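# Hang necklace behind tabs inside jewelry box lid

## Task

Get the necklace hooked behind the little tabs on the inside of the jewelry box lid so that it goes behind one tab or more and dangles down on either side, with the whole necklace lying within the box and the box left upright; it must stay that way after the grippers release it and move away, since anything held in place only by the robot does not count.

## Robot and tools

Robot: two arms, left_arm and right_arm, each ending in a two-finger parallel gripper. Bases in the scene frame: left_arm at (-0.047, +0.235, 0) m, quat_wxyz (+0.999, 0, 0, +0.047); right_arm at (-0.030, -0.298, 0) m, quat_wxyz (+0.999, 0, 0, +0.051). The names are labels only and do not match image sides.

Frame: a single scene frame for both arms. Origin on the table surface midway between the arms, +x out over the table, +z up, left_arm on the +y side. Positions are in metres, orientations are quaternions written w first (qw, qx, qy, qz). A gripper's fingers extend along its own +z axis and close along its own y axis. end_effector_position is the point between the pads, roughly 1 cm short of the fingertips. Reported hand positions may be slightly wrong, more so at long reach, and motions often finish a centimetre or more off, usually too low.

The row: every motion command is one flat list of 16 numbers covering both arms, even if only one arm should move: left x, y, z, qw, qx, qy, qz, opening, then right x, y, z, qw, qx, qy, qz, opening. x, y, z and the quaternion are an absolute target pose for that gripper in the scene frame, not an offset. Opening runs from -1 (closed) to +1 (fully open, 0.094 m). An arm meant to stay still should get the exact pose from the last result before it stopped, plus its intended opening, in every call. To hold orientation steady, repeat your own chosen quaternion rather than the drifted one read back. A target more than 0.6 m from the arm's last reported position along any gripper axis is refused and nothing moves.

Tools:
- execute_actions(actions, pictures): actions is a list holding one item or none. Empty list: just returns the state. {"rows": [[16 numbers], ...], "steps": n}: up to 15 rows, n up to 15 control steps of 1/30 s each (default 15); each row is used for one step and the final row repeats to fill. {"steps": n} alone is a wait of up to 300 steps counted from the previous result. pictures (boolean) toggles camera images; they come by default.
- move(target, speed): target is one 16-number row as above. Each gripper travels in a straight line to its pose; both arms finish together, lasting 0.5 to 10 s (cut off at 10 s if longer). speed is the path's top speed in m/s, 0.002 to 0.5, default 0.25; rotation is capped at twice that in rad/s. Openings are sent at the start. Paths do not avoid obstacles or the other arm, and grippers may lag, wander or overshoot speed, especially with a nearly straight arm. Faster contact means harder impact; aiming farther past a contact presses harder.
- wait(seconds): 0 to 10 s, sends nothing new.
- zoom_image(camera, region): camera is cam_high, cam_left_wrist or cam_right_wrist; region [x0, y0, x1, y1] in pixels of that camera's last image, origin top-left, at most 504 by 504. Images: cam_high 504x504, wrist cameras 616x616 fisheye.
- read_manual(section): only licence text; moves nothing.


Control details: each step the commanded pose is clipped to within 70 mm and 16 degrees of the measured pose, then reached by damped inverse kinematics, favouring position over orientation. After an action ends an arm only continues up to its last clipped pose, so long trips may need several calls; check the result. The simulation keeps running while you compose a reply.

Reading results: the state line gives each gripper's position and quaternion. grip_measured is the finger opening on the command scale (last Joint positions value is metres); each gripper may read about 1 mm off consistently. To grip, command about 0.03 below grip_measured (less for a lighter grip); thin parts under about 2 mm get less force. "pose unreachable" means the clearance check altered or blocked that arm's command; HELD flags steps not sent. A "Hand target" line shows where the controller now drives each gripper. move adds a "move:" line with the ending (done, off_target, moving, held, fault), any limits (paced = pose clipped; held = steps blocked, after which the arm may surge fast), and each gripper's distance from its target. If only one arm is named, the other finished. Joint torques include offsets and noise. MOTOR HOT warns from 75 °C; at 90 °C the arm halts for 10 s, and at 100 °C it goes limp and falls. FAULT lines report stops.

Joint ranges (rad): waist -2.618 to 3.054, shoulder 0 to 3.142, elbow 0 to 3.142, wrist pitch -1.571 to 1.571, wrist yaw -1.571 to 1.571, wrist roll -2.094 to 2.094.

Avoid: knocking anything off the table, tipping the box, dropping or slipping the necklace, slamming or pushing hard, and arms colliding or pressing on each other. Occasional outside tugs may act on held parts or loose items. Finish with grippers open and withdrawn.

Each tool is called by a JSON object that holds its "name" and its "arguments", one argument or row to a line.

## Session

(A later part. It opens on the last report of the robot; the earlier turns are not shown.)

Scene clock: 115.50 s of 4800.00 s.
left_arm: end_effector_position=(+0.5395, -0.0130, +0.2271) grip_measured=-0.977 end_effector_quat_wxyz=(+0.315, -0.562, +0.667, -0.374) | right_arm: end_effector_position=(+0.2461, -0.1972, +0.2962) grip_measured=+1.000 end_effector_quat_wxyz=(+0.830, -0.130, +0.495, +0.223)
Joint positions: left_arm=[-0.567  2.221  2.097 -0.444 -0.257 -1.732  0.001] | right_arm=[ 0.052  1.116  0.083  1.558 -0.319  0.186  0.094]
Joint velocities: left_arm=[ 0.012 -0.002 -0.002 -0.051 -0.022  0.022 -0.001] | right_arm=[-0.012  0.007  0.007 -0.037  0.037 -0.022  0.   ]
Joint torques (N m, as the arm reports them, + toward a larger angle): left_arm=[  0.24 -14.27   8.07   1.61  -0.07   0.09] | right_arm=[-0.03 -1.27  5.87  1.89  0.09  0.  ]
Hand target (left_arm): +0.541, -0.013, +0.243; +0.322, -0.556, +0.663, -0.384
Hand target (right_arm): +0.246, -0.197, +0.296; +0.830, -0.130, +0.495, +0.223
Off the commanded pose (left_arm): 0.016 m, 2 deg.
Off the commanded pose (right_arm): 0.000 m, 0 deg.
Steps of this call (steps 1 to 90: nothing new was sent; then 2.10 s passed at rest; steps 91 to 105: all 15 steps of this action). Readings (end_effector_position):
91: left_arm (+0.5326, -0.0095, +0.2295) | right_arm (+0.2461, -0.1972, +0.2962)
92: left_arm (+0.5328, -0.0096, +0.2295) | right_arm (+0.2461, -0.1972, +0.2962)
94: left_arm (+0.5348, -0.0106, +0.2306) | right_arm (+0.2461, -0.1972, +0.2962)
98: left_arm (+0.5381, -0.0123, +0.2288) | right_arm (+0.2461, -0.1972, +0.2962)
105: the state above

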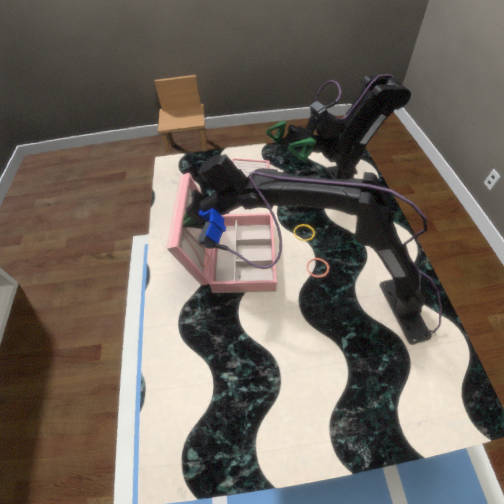

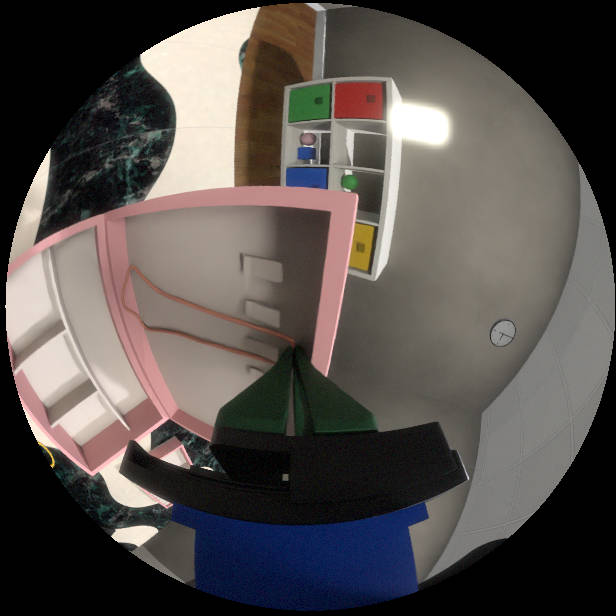

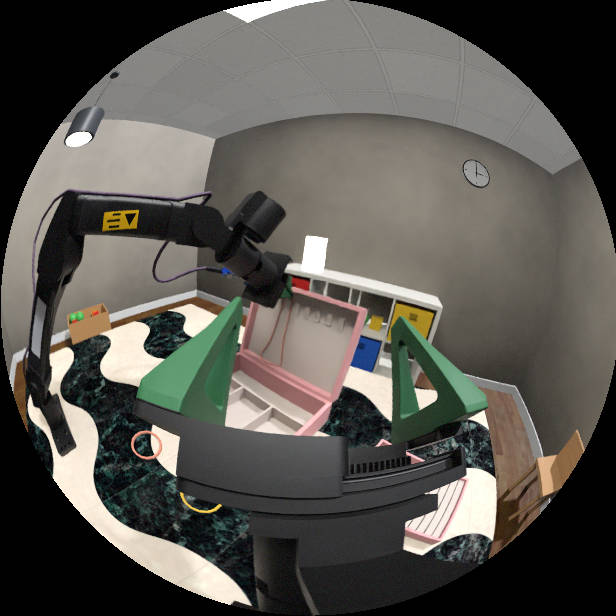

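{"name": "execute_actions", "arguments": {
  "actions": [
    {"rows":[[0.543,-0.0135,0.243,0.322,-0.556,0.663,-0.384,-1,0.2462,-0.1972,0.2962,0.83,-0.13,0.495,0.223,1],[0.544,-0.014,0.243,0.322,-0.556,0.663,-0.384,-1,0.2462,-0.1972,0.2962,0.83,-0.13,0.495,0.223,1],[0.545,-0.0145,0.243,0.322,-0.556,0.663,-0.384,-1,0.2462,-0.1972,0.2962,0.83,-0.13,0.495,0.223,1],[0.546,-0.015,0.2425,0.322,-0.556,0.663,-0.384,-1,0.2462,-0.1972,0.2962,0.83,-0.13,0.495,0.223,1],[0.547,-0.0155,0.242,0.322,-0.556,0.663,-0.384,-1,0.2462,-0.1972,0.2962,0.83,-0.13,0.495,0.223,1]],"steps":15}
  ]
}}

{"name": "zoom_image", "arguments": {
  "camera": "cam_right_wrist",
  "region": [230,250,370,390]
}}

{"name": "zoom_image", "arguments": {
  "camera": "cam_left_wrist",
  "region": [200,200,400,400]
}}

Scene clock: 123.67 s of 4800.00 s.
left_arm: end_effector_position=(+0.5423, -0.0144, +0.2263) grip_measured=-0.977 end_effector_quat_wxyz=(+0.314, -0.563, +0.669, -0.371) | right_arm: end_effector_position=(+0.2461, -0.1972, +0.2962) grip_measured=+1.000 end_effector_quat_wxyz=(+0.830, -0.130, +0.495, +0.223)
Joint positions: left_arm=[-0.567  2.245  2.141 -0.473 -0.257 -1.732  0.001] | right_arm=[ 0.052  1.116  0.083  1.558 -0.319  0.186  0.094]
Joint velocities: left_arm=[-0.002 -0.002 -0.007 -0.037 -0.022 -0.022  0.001] | right_arm=[-0.012  0.002  0.007 -0.11  -0.081 -0.007  0.   ]
Joint torques (N m, as the arm reports them, + toward a larger angle): left_arm=[  0.15 -14.03   8.05   1.73  -0.09   0.1 ] | right_arm=[-0.03 -1.26  5.89  1.88  0.08 -0.01]
Hand target (left_arm): +0.546, -0.015, +0.242; +0.322, -0.556, +0.663, -0.384
Hand target (right_arm): +0.246, -0.197, +0.296; +0.830, -0.130, +0.495, +0.223
Off the commanded pose (left_arm): 0.016 m, 2 deg.
Off the commanded pose (right_arm): 0.000 m, 0 deg.
Steps of this call (steps 1 to 90: nothing new was sent; then 4.67 s passed at rest; steps 91 to 105: all 15 steps of this action). Readings (end_effector_position):
91: left_arm (+0.5394, -0.0130, +0.2274) | right_arm (+0.2461, -0.1972, +0.2962)
92: left_arm (+0.5397, -0.0131, +0.2273) | right_arm (+0.2461, -0.1972, +0.2962)
94: left_arm (+0.5403, -0.0134, +0.2270) | right_arm (+0.2461, -0.1972, +0.2962)
98: left_arm (+0.5425, -0.0145, +0.2264) | right_arm (+0.2461, -0.1972, +0.2962)
105: the state above

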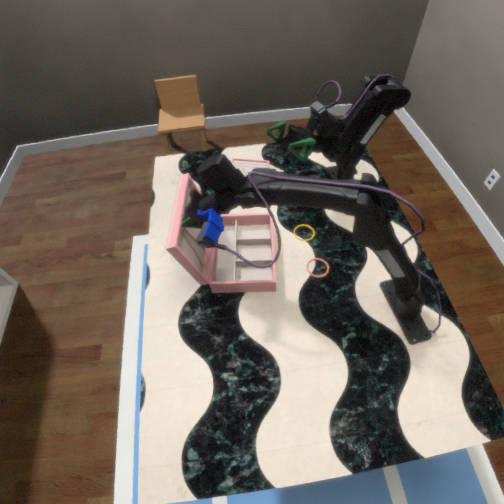

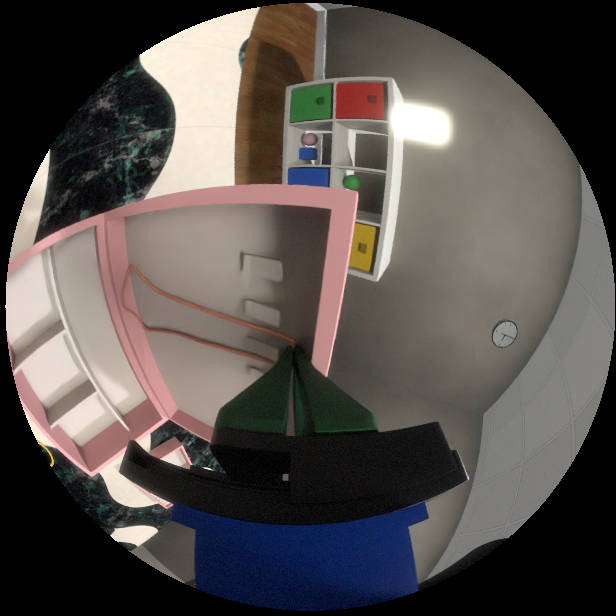

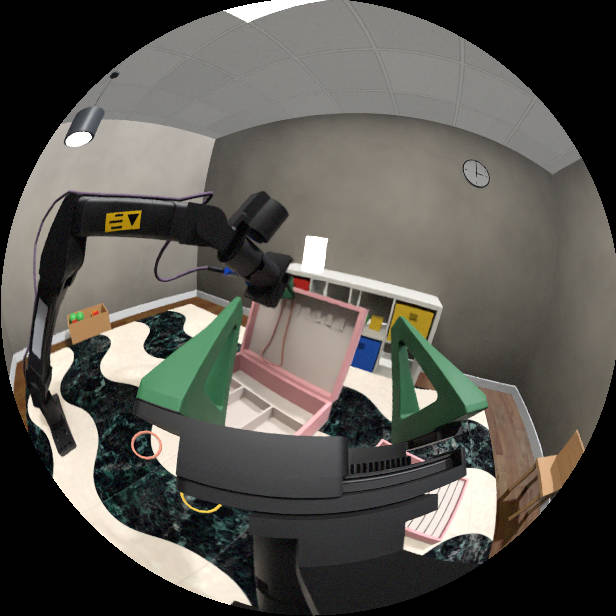

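Region (230, 250, 370, 390) of cam_right_wrist's 616x616 image, scaled by 3.600, with more detail than that image has.

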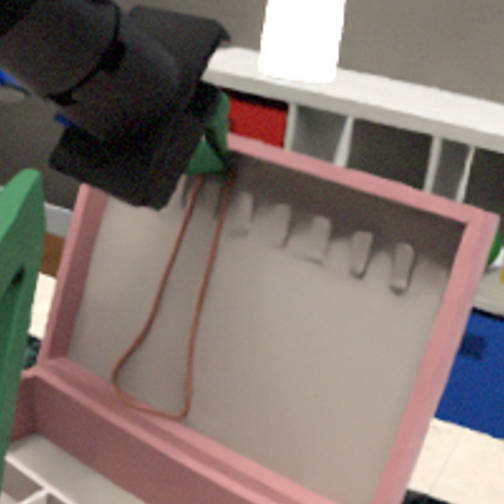

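Region (200, 200, 400, 400) of cam_left_wrist's 616x616 image, scaled by 2.520, with more detail than that image has.

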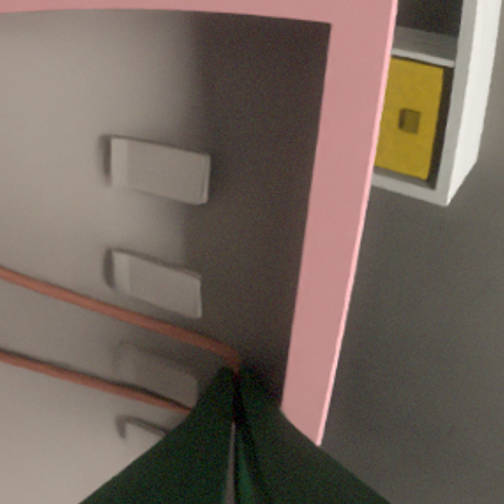

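{"name": "execute_actions", "arguments": {
  "actions": [
    {"rows":[[0.5472,-0.0156,0.241,0.322,-0.556,0.663,-0.384,-1,0.2462,-0.1972,0.2962,0.83,-0.13,0.495,0.223,1],[0.5474,-0.0157,0.240,0.322,-0.556,0.663,-0.384,-1,0.2462,-0.1972,0.2962,0.83,-0.13,0.495,0.223,1],[0.5477,-0.0158,0.239,0.322,-0.556,0.663,-0.384,-1,0.2462,-0.1972,0.2962,0.83,-0.13,0.495,0.223,1],[0.548,-0.016,0.238,0.322,-0.556,0.663,-0.384,-1,0.2462,-0.1972,0.2962,0.83,-0.13,0.495,0.223,1]],"steps":15}
  ]
}}

{"name": "zoom_image", "arguments": {
  "camera": "cam_right_wrist",
  "region": [230,250,370,390]
}}

{"name": "zoom_image", "arguments": {
  "camera": "cam_left_wrist",
  "region": [200,200,400,400]
}}

Scene clock: 130.47 s of 4800.00 s.
left_arm: end_effector_position=(+0.5423, -0.0144, +0.2264) grip_measured=-0.977 end_effector_quat_wxyz=(+0.314, -0.563, +0.669, -0.371) | right_arm: end_effector_position=(+0.2461, -0.1972, +0.2962) grip_measured=+1.000 end_effector_quat_wxyz=(+0.830, -0.130, +0.495, +0.223)
Joint positions: left_arm=[-0.567  2.245  2.141 -0.473 -0.257 -1.732  0.001] | right_arm=[ 0.052  1.116  0.083  1.558 -0.319  0.186  0.094]
Joint velocities: left_arm=[-0.007 -0.007 -0.007 -0.081 -0.022 -0.022 -0.001] | right_arm=[-0.012 -0.002 -0.002  0.022 -0.007  0.007  0.   ]
Joint torques (N m, as the arm reports them, + toward a larger angle): left_arm=[  0.2  -13.66   7.64   1.92  -0.08   0.09] | right_arm=[-0.02 -1.28  5.87  1.89  0.09  0.02]
Hand target (left_arm): +0.547, -0.016, +0.238; +0.322, -0.556, +0.663, -0.384
Hand target (right_arm): +0.246, -0.197, +0.296; +0.830, -0.130, +0.495, +0.223
Off the commanded pose (left_arm): 0.013 m, 2 deg.
Off the commanded pose (right_arm): 0.000 m, 0 deg.
Steps of this call (steps 1 to 90: nothing new was sent; then 3.30 s passed at rest; steps 91 to 105: all 15 steps of this action). Readings (end_effector_position):
91: left_arm (+0.5423, -0.0144, +0.2264) | right_arm (+0.2461, -0.1972, +0.2962)
92: left_arm (+0.5423, -0.0144, +0.2264) | right_arm (+0.2461, -0.1972, +0.2962)
94: left_arm (+0.5423, -0.0144, +0.2264) | right_arm (+0.2461, -0.1972, +0.2962)
98: left_arm (+0.5423, -0.0144, +0.2264) | right_arm (+0.2461, -0.1972, +0.2962)
105: the state above

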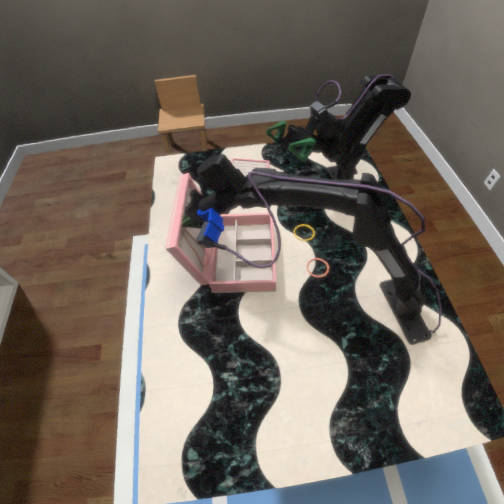

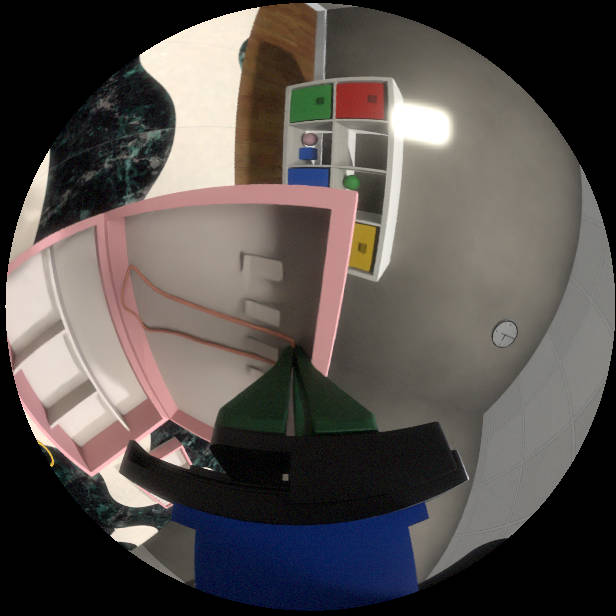

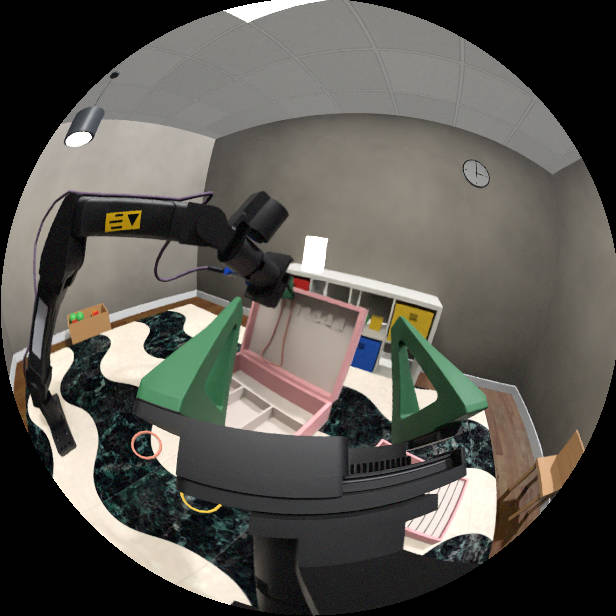

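Region (230, 250, 370, 390) of cam_right_wrist's 616x616 image, scaled by 3.600, with more detail than that image has.

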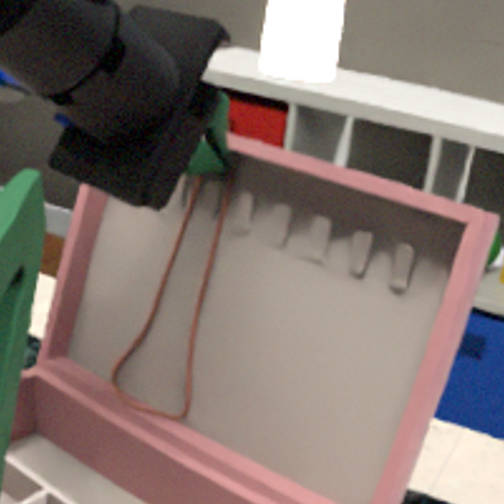

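Region (200, 200, 400, 400) of cam_left_wrist's 616x616 image, scaled by 2.520, with more detail than that image has.

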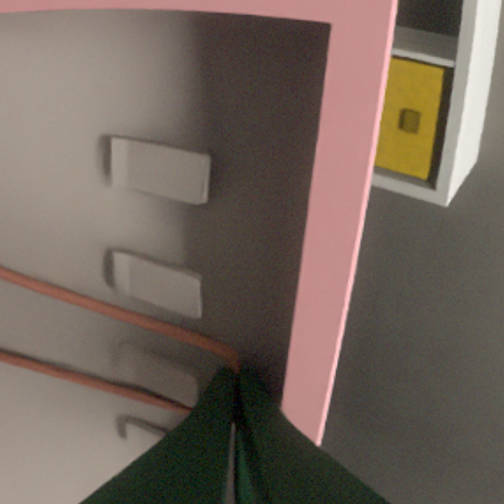

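{"name": "execute_actions", "arguments": {
  "actions": [
    {"rows":[[0.5484,-0.0162,0.237,0.322,-0.556,0.663,-0.384,-1,0.2462,-0.1972,0.2962,0.83,-0.13,0.495,0.223,1],[0.5484,-0.0162,0.237,0.322,-0.556,0.663,-0.384,-1,0.2462,-0.1972,0.2962,0.83,-0.13,0.495,0.223,1],[0.5488,-0.0164,0.236,0.322,-0.556,0.663,-0.384,-1,0.2462,-0.1972,0.2962,0.83,-0.13,0.495,0.223,1]],"steps":15}
  ]
}}

{"name": "zoom_image", "arguments": {
  "camera": "cam_right_wrist",
  "region": [230,250,370,390]
}}

{"name": "zoom_image", "arguments": {
  "camera": "cam_left_wrist",
  "region": [200,200,400,400]
}}

Scene clock: 134.77 s of 4800.00 s.
left_arm: end_effector_position=(+0.5423, -0.0144, +0.2264) grip_measured=-0.977 end_effector_quat_wxyz=(+0.314, -0.563, +0.669, -0.371) | right_arm: end_effector_position=(+0.2461, -0.1972, +0.2962) grip_measured=+1.000 end_effector_quat_wxyz=(+0.830, -0.130, +0.495, +0.223)
Joint positions: left_arm=[-0.567  2.245  2.141 -0.473 -0.257 -1.732  0.001] | right_arm=[ 0.052  1.116  0.083  1.558 -0.319  0.186  0.094]
Joint velocities: left_arm=[-0.027 -0.002  0.002 -0.022  0.007  0.007  0.   ] | right_arm=[-0.002  0.007 -0.002 -0.066  0.051 -0.007  0.   ]
Joint torques (N m, as the arm reports them, + toward a larger angle): left_arm=[  0.2  -13.36   7.49   1.98  -0.08   0.09] | right_arm=[-0.08 -1.27  5.85  1.88  0.09  0.01]
Hand target (left_arm): +0.548, -0.016, +0.236; +0.322, -0.556, +0.663, -0.384
Hand target (right_arm): +0.246, -0.197, +0.296; +0.830, -0.130, +0.495, +0.223
Off the commanded pose (left_arm): 0.012 m, 2 deg.
Off the commanded pose (right_arm): 0.000 m, 0 deg.
Steps of this call (steps 1 to 90: nothing new was sent; then 0.80 s passed at rest; steps 91 to 105: all 15 steps of this action). Readings (end_effector_position):
91: left_arm (+0.5423, -0.0144, +0.2264) | right_arm (+0.2461, -0.1972, +0.2962)
92: left_arm (+0.5423, -0.0144, +0.2264) | right_arm (+0.2461, -0.1972, +0.2962)
94: left_arm (+0.5423, -0.0144, +0.2264) | right_arm (+0.2461, -0.1972, +0.2962)
98: left_arm (+0.5423, -0.0144, +0.2264) | right_arm (+0.2461, -0.1972, +0.2962)
105: the state above

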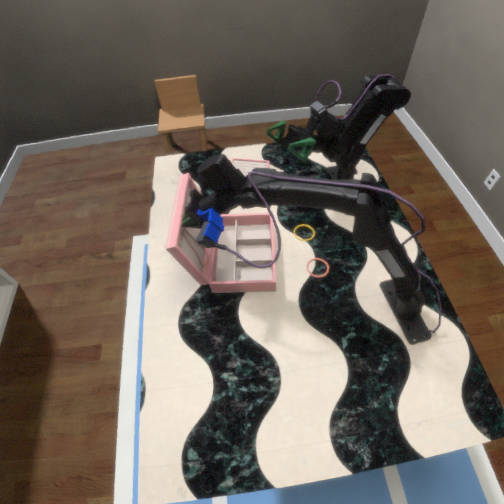

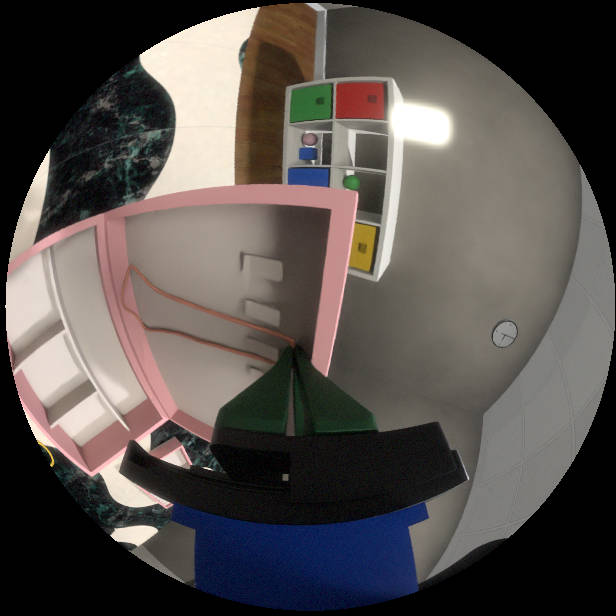

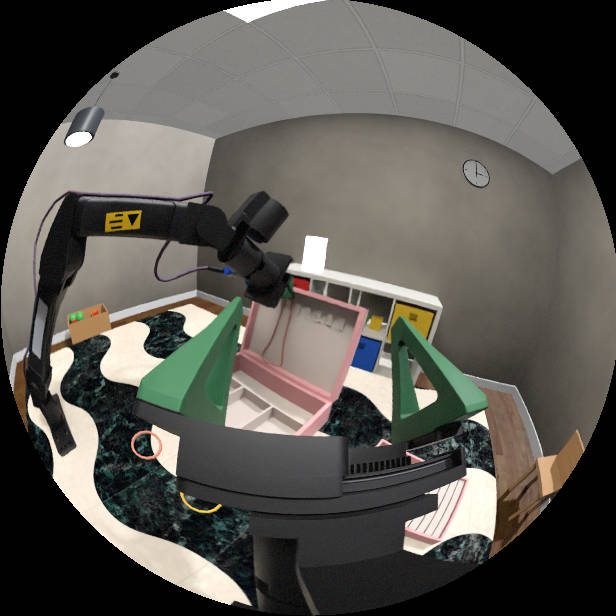

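Region (230, 250, 370, 390) of cam_right_wrist's 616x616 image, scaled by 3.600, with more detail than that image has.

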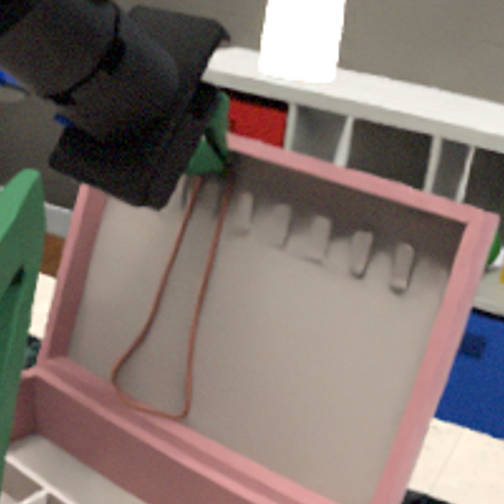

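Region (200, 200, 400, 400) of cam_left_wrist's 616x616 image, scaled by 2.520, with more detail than that image has.

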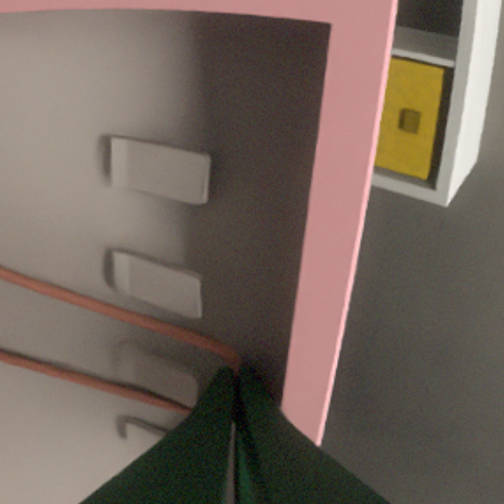

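{"name": "zoom_image", "arguments": {
  "camera": "cam_high",
  "region": [150,160,270,280]
}}

{"name": "zoom_image", "arguments": {
  "camera": "cam_left_wrist",
  "region": [230,300,330,400]
}}

Region (150, 160, 270, 280) of cam_high's 504x504 image, scaled by 4.200, with more detail than that image has.

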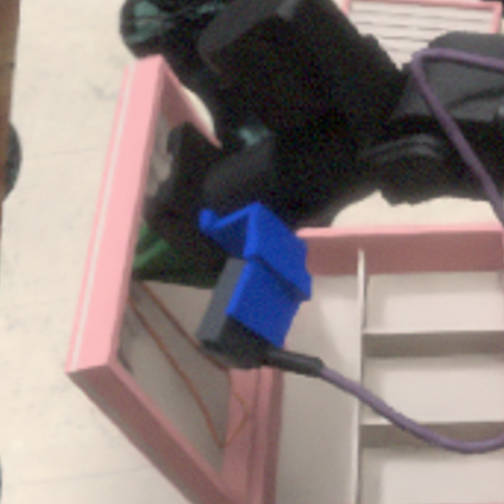

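Region (230, 300, 330, 400) of cam_left_wrist's 616x616 image, scaled by 5.040, with more detail than that image has.

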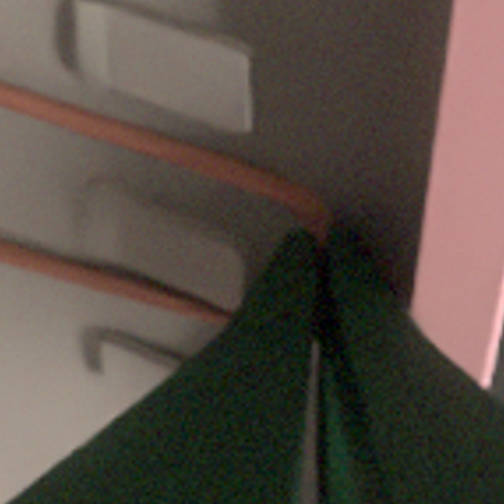

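{"name": "execute_actions", "arguments": {
  "actions": [
    {"rows":[[0.5475,-0.0158,0.239,0.322,-0.556,0.663,-0.384,-0.92,0.2462,-0.1972,0.2962,0.83,-0.13,0.495,0.223,1]],"steps":15}
  ]
}}

{"name": "zoom_image", "arguments": {
  "camera": "cam_left_wrist",
  "region": [230,300,330,400]
}}

Scene clock: 140.83 s of 4800.00 s.
left_arm: end_effector_position=(+0.5424, -0.0145, +0.2253) grip_measured=-0.922 end_effector_quat_wxyz=(+0.314, -0.563, +0.669, -0.370) | right_arm: end_effector_position=(+0.2461, -0.1972, +0.2962) grip_measured=+1.000 end_effector_quat_wxyz=(+0.830, -0.130, +0.495, +0.223)
Joint positions: left_arm=[-0.567  2.247  2.141 -0.474 -0.257 -1.732  0.004] | right_arm=[ 0.052  1.116  0.083  1.558 -0.319  0.186  0.094]
Joint velocities: left_arm=[-0.002 -0.007 -0.012 -0.037  0.007 -0.007  0.001] | right_arm=[ 0.007  0.007 -0.007 -0.037 -0.022 -0.022  0.   ]
Joint torques (N m, as the arm reports them, + toward a larger angle): left_arm=[  0.18 -14.08   7.64   1.89  -0.08   0.1 ] | right_arm=[-0.04 -1.25  5.89  1.88  0.09 -0.01]
Hand target (left_arm): +0.547, -0.016, +0.239; +0.322, -0.556, +0.663, -0.384
Hand target (right_arm): +0.246, -0.197, +0.296; +0.830, -0.130, +0.495, +0.223
Off the commanded pose (left_arm): 0.015 m, 2 deg.
Off the commanded pose (right_arm): 0.000 m, 0 deg.
Steps of this call (steps 1 to 90: nothing new was sent; then 2.57 s passed at rest; steps 91 to 105: all 15 steps of this action). Readings (end_effector_position):
91: left_arm (+0.5422, -0.0144, +0.2261) | right_arm (+0.2461, -0.1972, +0.2962)
92: left_arm (+0.5422, -0.0144, +0.2257) | right_arm (+0.2461, -0.1972, +0.2962)
94: left_arm (+0.5424, -0.0145, +0.2253) | right_arm (+0.2461, -0.1972, +0.2962)
98: left_arm (+0.5424, -0.0145, +0.2253) | right_arm (+0.2461, -0.1972, +0.2962)
105: the state above

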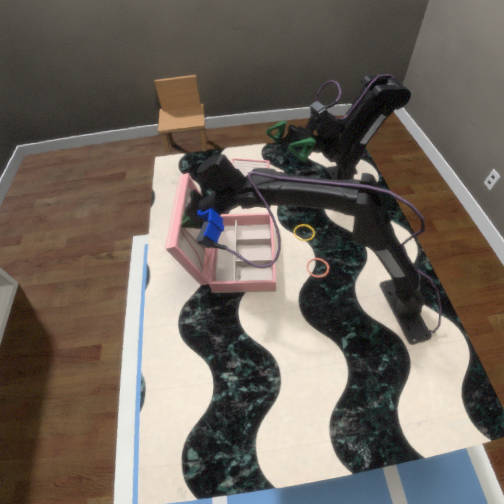

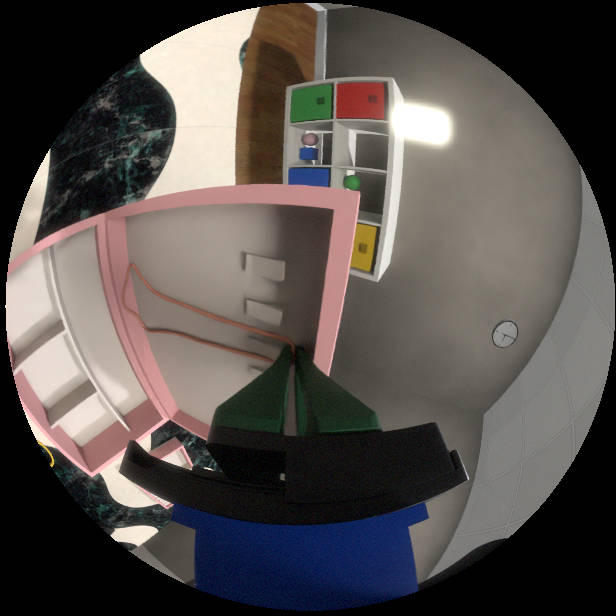

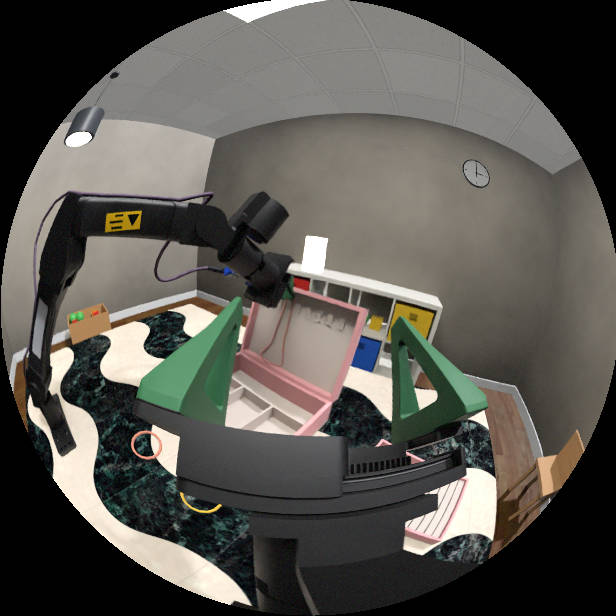

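Region (230, 300, 330, 400) of cam_left_wrist's 616x616 image, scaled by 5.040, with more detail than that image has.

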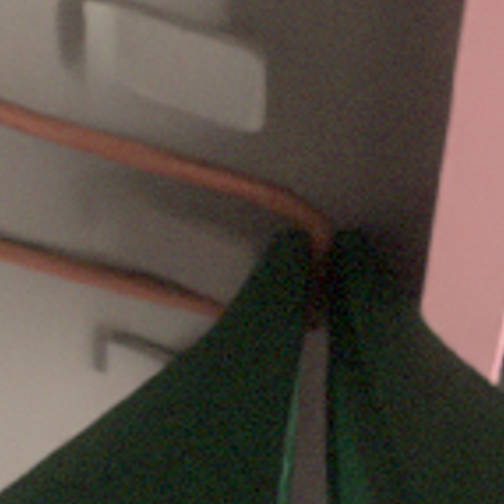

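{"name": "execute_actions", "arguments": {
  "actions": [
    {"rows":[[0.525,-0.012,0.245,0.322,-0.556,0.663,-0.384,-0.92,0.2462,-0.1972,0.2962,0.83,-0.13,0.495,0.223,1]],"steps":15}
  ]
}}

{"name": "zoom_image", "arguments": {
  "camera": "cam_left_wrist",
  "region": [200,200,400,400]
}}

{"name": "zoom_image", "arguments": {
  "camera": "cam_right_wrist",
  "region": [230,250,370,390]
}}

Scene clock: 149.30 s of 4800.00 s.
left_arm: end_effector_position=(+0.5282, -0.0110, +0.2310) grip_measured=-0.922 end_effector_quat_wxyz=(+0.314, -0.561, +0.668, -0.374) | right_arm: end_effector_position=(+0.2461, -0.1972, +0.2962) grip_measured=+1.000 end_effector_quat_wxyz=(+0.830, -0.130, +0.495, +0.223)
Joint positions: left_arm=[-0.573  2.168  2.029 -0.431 -0.257 -1.733  0.004] | right_arm=[ 0.052  1.116  0.083  1.558 -0.319  0.186  0.094]
Joint velocities: left_arm=[-0.012  0.002 -0.012 -0.007  0.007  0.022 -0.001] | right_arm=[-0.007 -0.012  0.002 -0.007 -0.037 -0.007  0.   ]
Joint torques (N m, as the arm reports them, + toward a larger angle): left_arm=[ -0.37 -15.6    5.58   1.83  -0.2    0.01] | right_arm=[-0.01 -1.32  5.9   1.89  0.09  0.  ]
Hand target (left_arm): +0.525, -0.012, +0.245; +0.322, -0.556, +0.663, -0.384
Hand target (right_arm): +0.246, -0.197, +0.296; +0.830, -0.130, +0.495, +0.223
Off the commanded pose (left_arm): 0.014 m, 2 deg.
Off the commanded pose (right_arm): 0.000 m, 0 deg.
Steps of this call (steps 1 to 90: nothing new was sent; then 4.97 s passed at rest; steps 91 to 105: all 15 steps of this action). Readings (end_effector_position):
91: left_arm (+0.5409, -0.0137, +0.2251) | right_arm (+0.2461, -0.1972, +0.2962)
92: left_arm (+0.5379, -0.0127, +0.2247) | right_arm (+0.2461, -0.1972, +0.2962)
94: left_arm (+0.5315, -0.0113, +0.2271) | right_arm (+0.2461, -0.1972, +0.2962)
98: left_arm (+0.5283, -0.0110, +0.2329) | right_arm (+0.2461, -0.1972, +0.2962)
105: the state above

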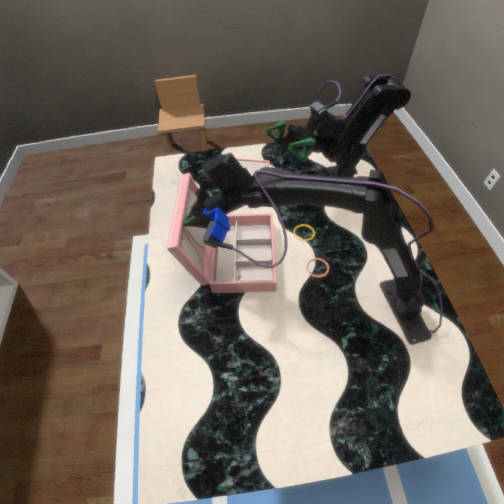

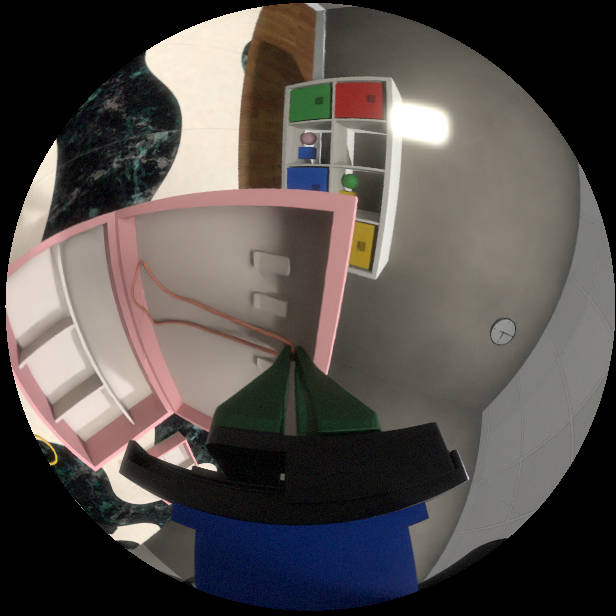

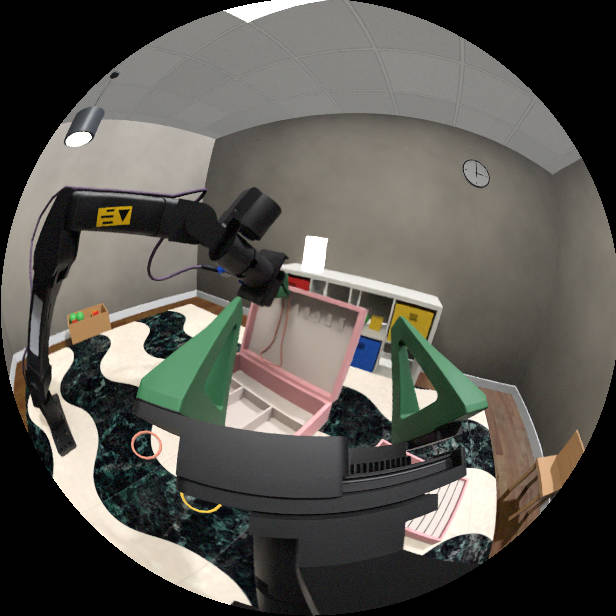

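Region (200, 200, 400, 400) of cam_left_wrist's 616x616 image, scaled by 2.520, with more detail than that image has.

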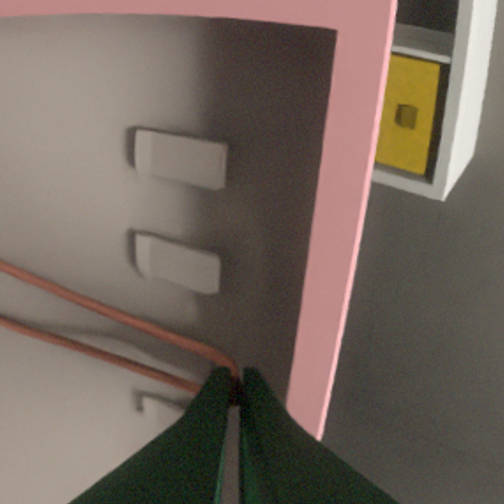

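Region (230, 250, 370, 390) of cam_right_wrist's 616x616 image, scaled by 3.600, with more detail than that image has.

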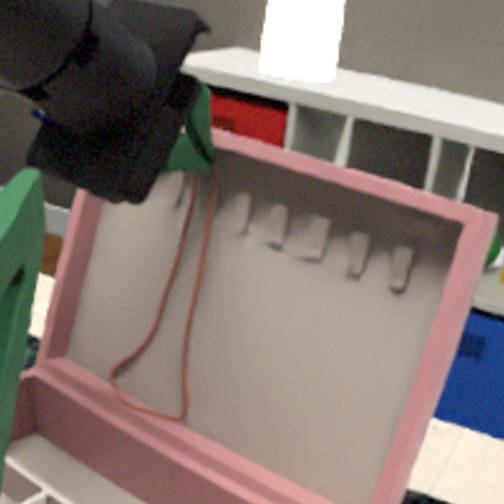

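Still on the finger, near the edge. Re-close quickly.

{"name": "execute_actions", "arguments": {
  "actions": [
    {"rows":[[0.525,-0.012,0.245,0.322,-0.556,0.663,-0.384,-1,0.2462,-0.1972,0.2962,0.83,-0.13,0.495,0.223,1]],"steps":10}
  ]
}}

{"name": "zoom_image", "arguments": {
  "camera": "cam_left_wrist",
  "region": [200,240,360,400]
}}

{"name": "zoom_image", "arguments": {
  "camera": "cam_right_wrist",
  "region": [250,270,330,350]
}}

Scene clock: 151.83 s of 4800.00 s.
left_arm: end_effector_position=(+0.5283, -0.0110, +0.2310) grip_measured=-0.980 end_effector_quat_wxyz=(+0.314, -0.561, +0.668, -0.375) | right_arm: end_effector_position=(+0.2461, -0.1972, +0.2962) grip_measured=+1.000 end_effector_quat_wxyz=(+0.830, -0.130, +0.495, +0.223)
Joint positions: left_arm=[-0.573  2.168  2.028 -0.43  -0.257 -1.733  0.001] | right_arm=[ 0.052  1.116  0.083  1.558 -0.319  0.186  0.094]
Joint velocities: left_arm=[-0.002  0.002 -0.002 -0.022 -0.007  0.022  0.001] | right_arm=[-0.012  0.022 -0.002 -0.037  0.007  0.051  0.   ]
Joint torques (N m, as the arm reports them, + toward a larger angle): left_arm=[ -0.54 -15.64   5.44   1.81  -0.2    0.01] | right_arm=[ 0.   -1.3   5.88  1.86  0.09  0.01]
Hand target (left_arm): +0.525, -0.012, +0.245; +0.322, -0.556, +0.663, -0.384
Hand target (right_arm): +0.246, -0.197, +0.296; +0.830, -0.130, +0.495, +0.223
Off the commanded pose (left_arm): 0.014 m, 2 deg.
Off the commanded pose (right_arm): 0.000 m, 0 deg.
Steps of this call (steps 1 to 66: nothing new was sent; steps 67 to 76: all 10 steps of this action). Readings (end_effector_position):
67: left_arm (+0.5282, -0.0110, +0.2310) | right_arm (+0.2461, -0.1972, +0.2962)
68: left_arm (+0.5282, -0.0110, +0.2310) | right_arm (+0.2461, -0.1972, +0.2962)
70: left_arm (+0.5282, -0.0110, +0.2310) | right_arm (+0.2461, -0.1972, +0.2962)
74: left_arm (+0.5283, -0.0110, +0.2310) | right_arm (+0.2461, -0.1972, +0.2962)
76: the state above

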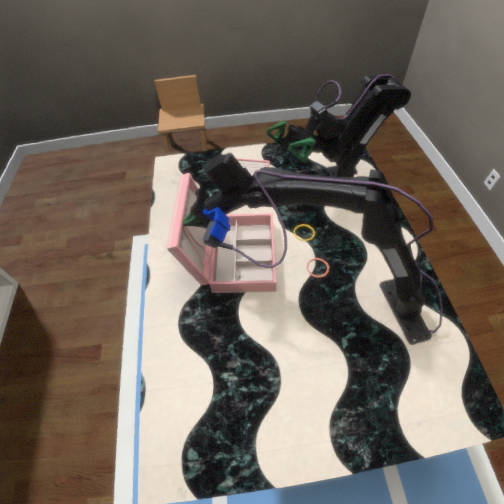

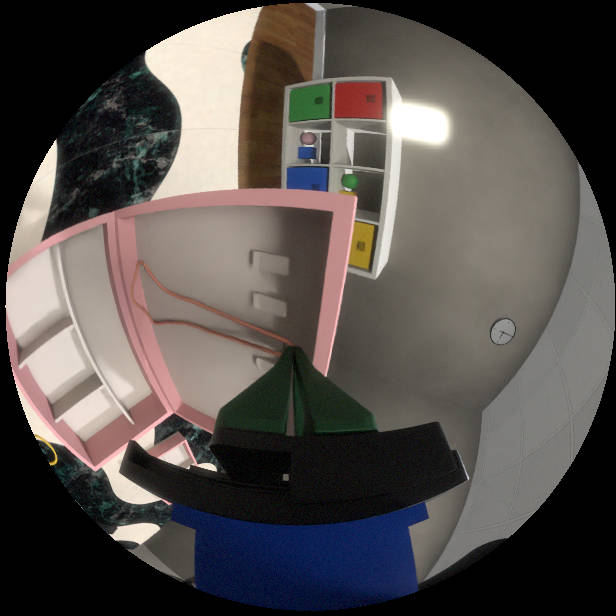

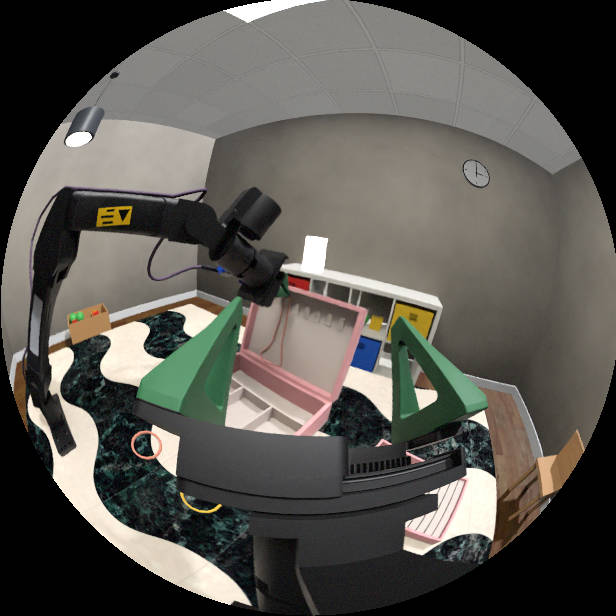

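Region (200, 240, 360, 400) of cam_left_wrist's 616x616 image, scaled by 3.150, with more detail than that image has.

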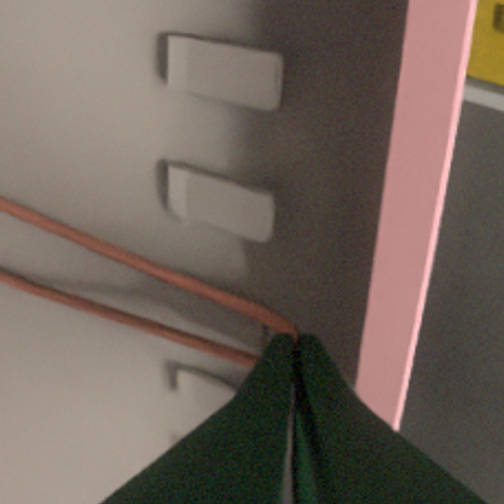

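Region (250, 270, 330, 350) of cam_right_wrist's 616x616 image, scaled by 6.300, with more detail than that image has.

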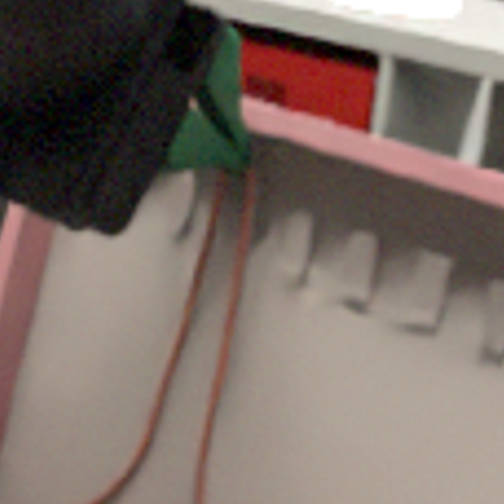

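{"name": "execute_actions", "arguments": {
  "actions": [
    {"rows":[[0.5265,-0.0122,0.2446,0.322,-0.556,0.663,-0.384,-1,0.2462,-0.1972,0.2962,0.83,-0.13,0.495,0.223,1],[0.528,-0.0124,0.2442,0.322,-0.556,0.663,-0.384,-1,0.2462,-0.1972,0.2962,0.83,-0.13,0.495,0.223,1],[0.5295,-0.0126,0.2438,0.322,-0.556,0.663,-0.384,-1,0.2462,-0.1972,0.2962,0.83,-0.13,0.495,0.223,1],[0.531,-0.0128,0.2434,0.322,-0.556,0.663,-0.384,-1,0.2462,-0.1972,0.2962,0.83,-0.13,0.495,0.223,1],[0.5325,-0.013,0.243,0.322,-0.556,0.663,-0.384,-1,0.2462,-0.1972,0.2962,0.83,-0.13,0.495,0.223,1],[0.534,-0.0132,0.2426,0.322,-0.556,0.663,-0.384,-1,0.2462,-0.1972,0.2962,0.83,-0.13,0.495,0.223,1],[0.5355,-0.0134,0.2422,0.322,-0.556,0.663,-0.384,-1,0.2462,-0.1972,0.2962,0.83,-0.13,0.495,0.223,1],[0.537,-0.0136,0.2418,0.322,-0.556,0.663,-0.384,-1,0.2462,-0.1972,0.2962,0.83,-0.13,0.495,0.223,1],[0.5385,-0.0138,0.2414,0.322,-0.556,0.663,-0.384,-1,0.2462,-0.1972,0.2962,0.83,-0.13,0.495,0.223,1],[0.540,-0.014,0.241,0.322,-0.556,0.663,-0.384,-1,0.2462,-0.1972,0.2962,0.83,-0.13,0.495,0.223,1]],"steps":15}
  ]
}}

{"name": "zoom_image", "arguments": {
  "camera": "cam_left_wrist",
  "region": [200,240,360,400]
}}

{"name": "zoom_image", "arguments": {
  "camera": "cam_right_wrist",
  "region": [250,270,330,350]
}}

Scene clock: 165.43 s of 4800.00 s.
left_arm: end_effector_position=(+0.5367, -0.0154, +0.2260) grip_measured=-0.980 end_effector_quat_wxyz=(+0.315, -0.560, +0.668, -0.376) | right_arm: end_effector_position=(+0.2461, -0.1972, +0.2962) grip_measured=+1.000 end_effector_quat_wxyz=(+0.830, -0.130, +0.495, +0.223)
Joint positions: left_arm=[-0.573  2.212  2.076 -0.432 -0.257 -1.733  0.001] | right_arm=[ 0.052  1.116  0.083  1.558 -0.319  0.186  0.094]
Joint velocities: left_arm=[-0.017  0.017 -0.017 -0.037 -0.081 -0.051 -0.   ] | right_arm=[ 0.002 -0.007  0.007  0.037 -0.007  0.051  0.   ]
Joint torques (N m, as the arm reports them, + toward a larger angle): left_arm=[  0.22 -14.06   8.3    1.69  -0.13   0.07] | right_arm=[-0.01 -1.28  5.85  1.88  0.09 -0.01]
Hand target (left_arm): +0.540, -0.014, +0.241; +0.322, -0.556, +0.663, -0.384
Hand target (right_arm): +0.246, -0.197, +0.296; +0.830, -0.130, +0.495, +0.223
Off the commanded pose (left_arm): 0.015 m, 1 deg.
Off the commanded pose (right_arm): 0.000 m, 0 deg.
Steps of this call (steps 1 to 90: nothing new was sent; then 10.10 s passed at rest; steps 91 to 105: all 15 steps of this action). Readings (end_effector_position):
91: left_arm (+0.5283, -0.0110, +0.2310) | right_arm (+0.2461, -0.1972, +0.2962)
92: left_arm (+0.5283, -0.0110, +0.2310) | right_arm (+0.2461, -0.1972, +0.2962)
94: left_arm (+0.5283, -0.0110, +0.2310) | right_arm (+0.2461, -0.1972, +0.2962)
98: left_arm (+0.5308, -0.0123, +0.2312) | right_arm (+0.2461, -0.1972, +0.2962)
105: the state above

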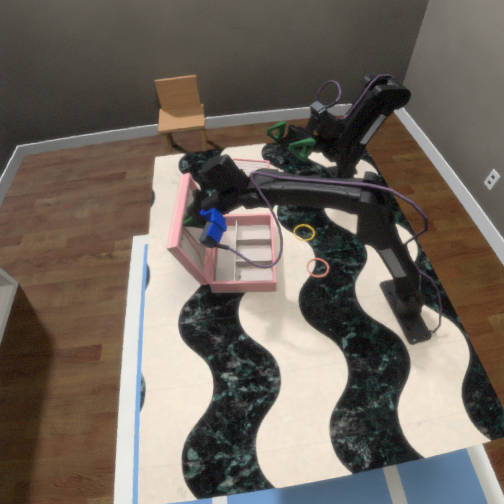

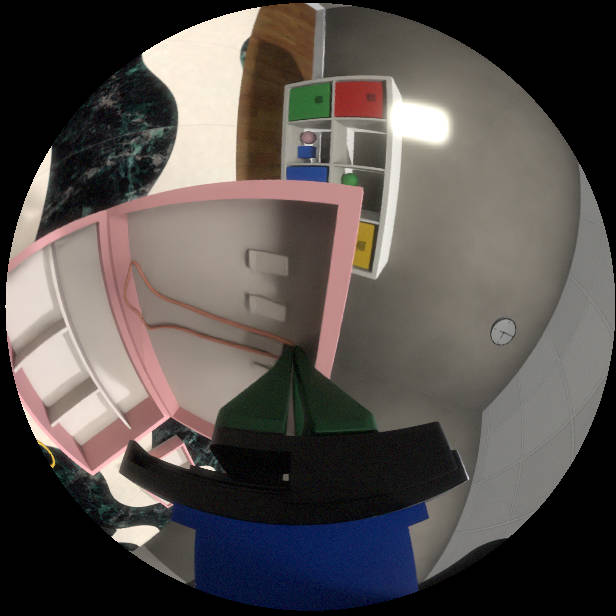

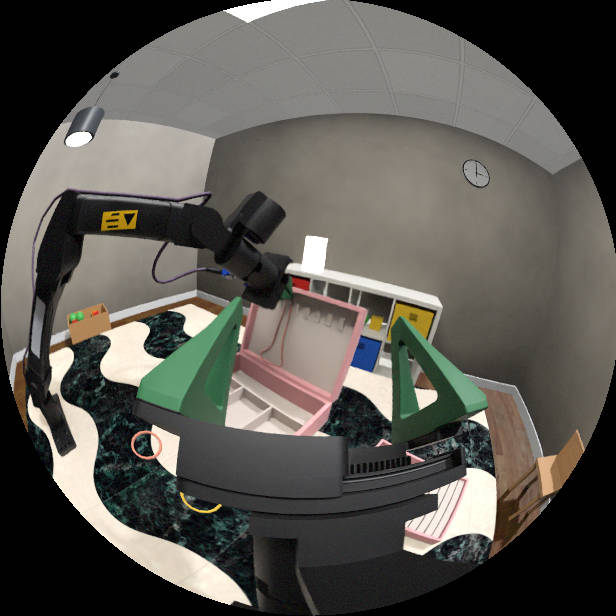

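Region (200, 240, 360, 400) of cam_left_wrist's 616x616 image, scaled by 3.150, with more detail than that image has.

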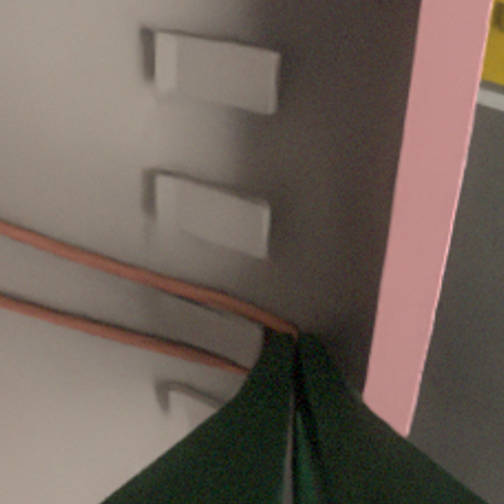

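Region (250, 270, 330, 350) of cam_right_wrist's 616x616 image, scaled by 6.300, with more detail than that image has.

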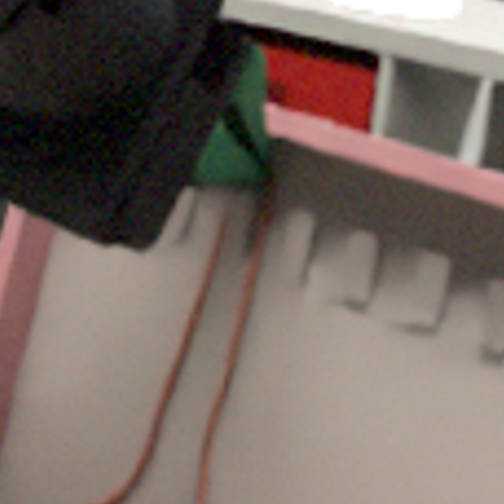

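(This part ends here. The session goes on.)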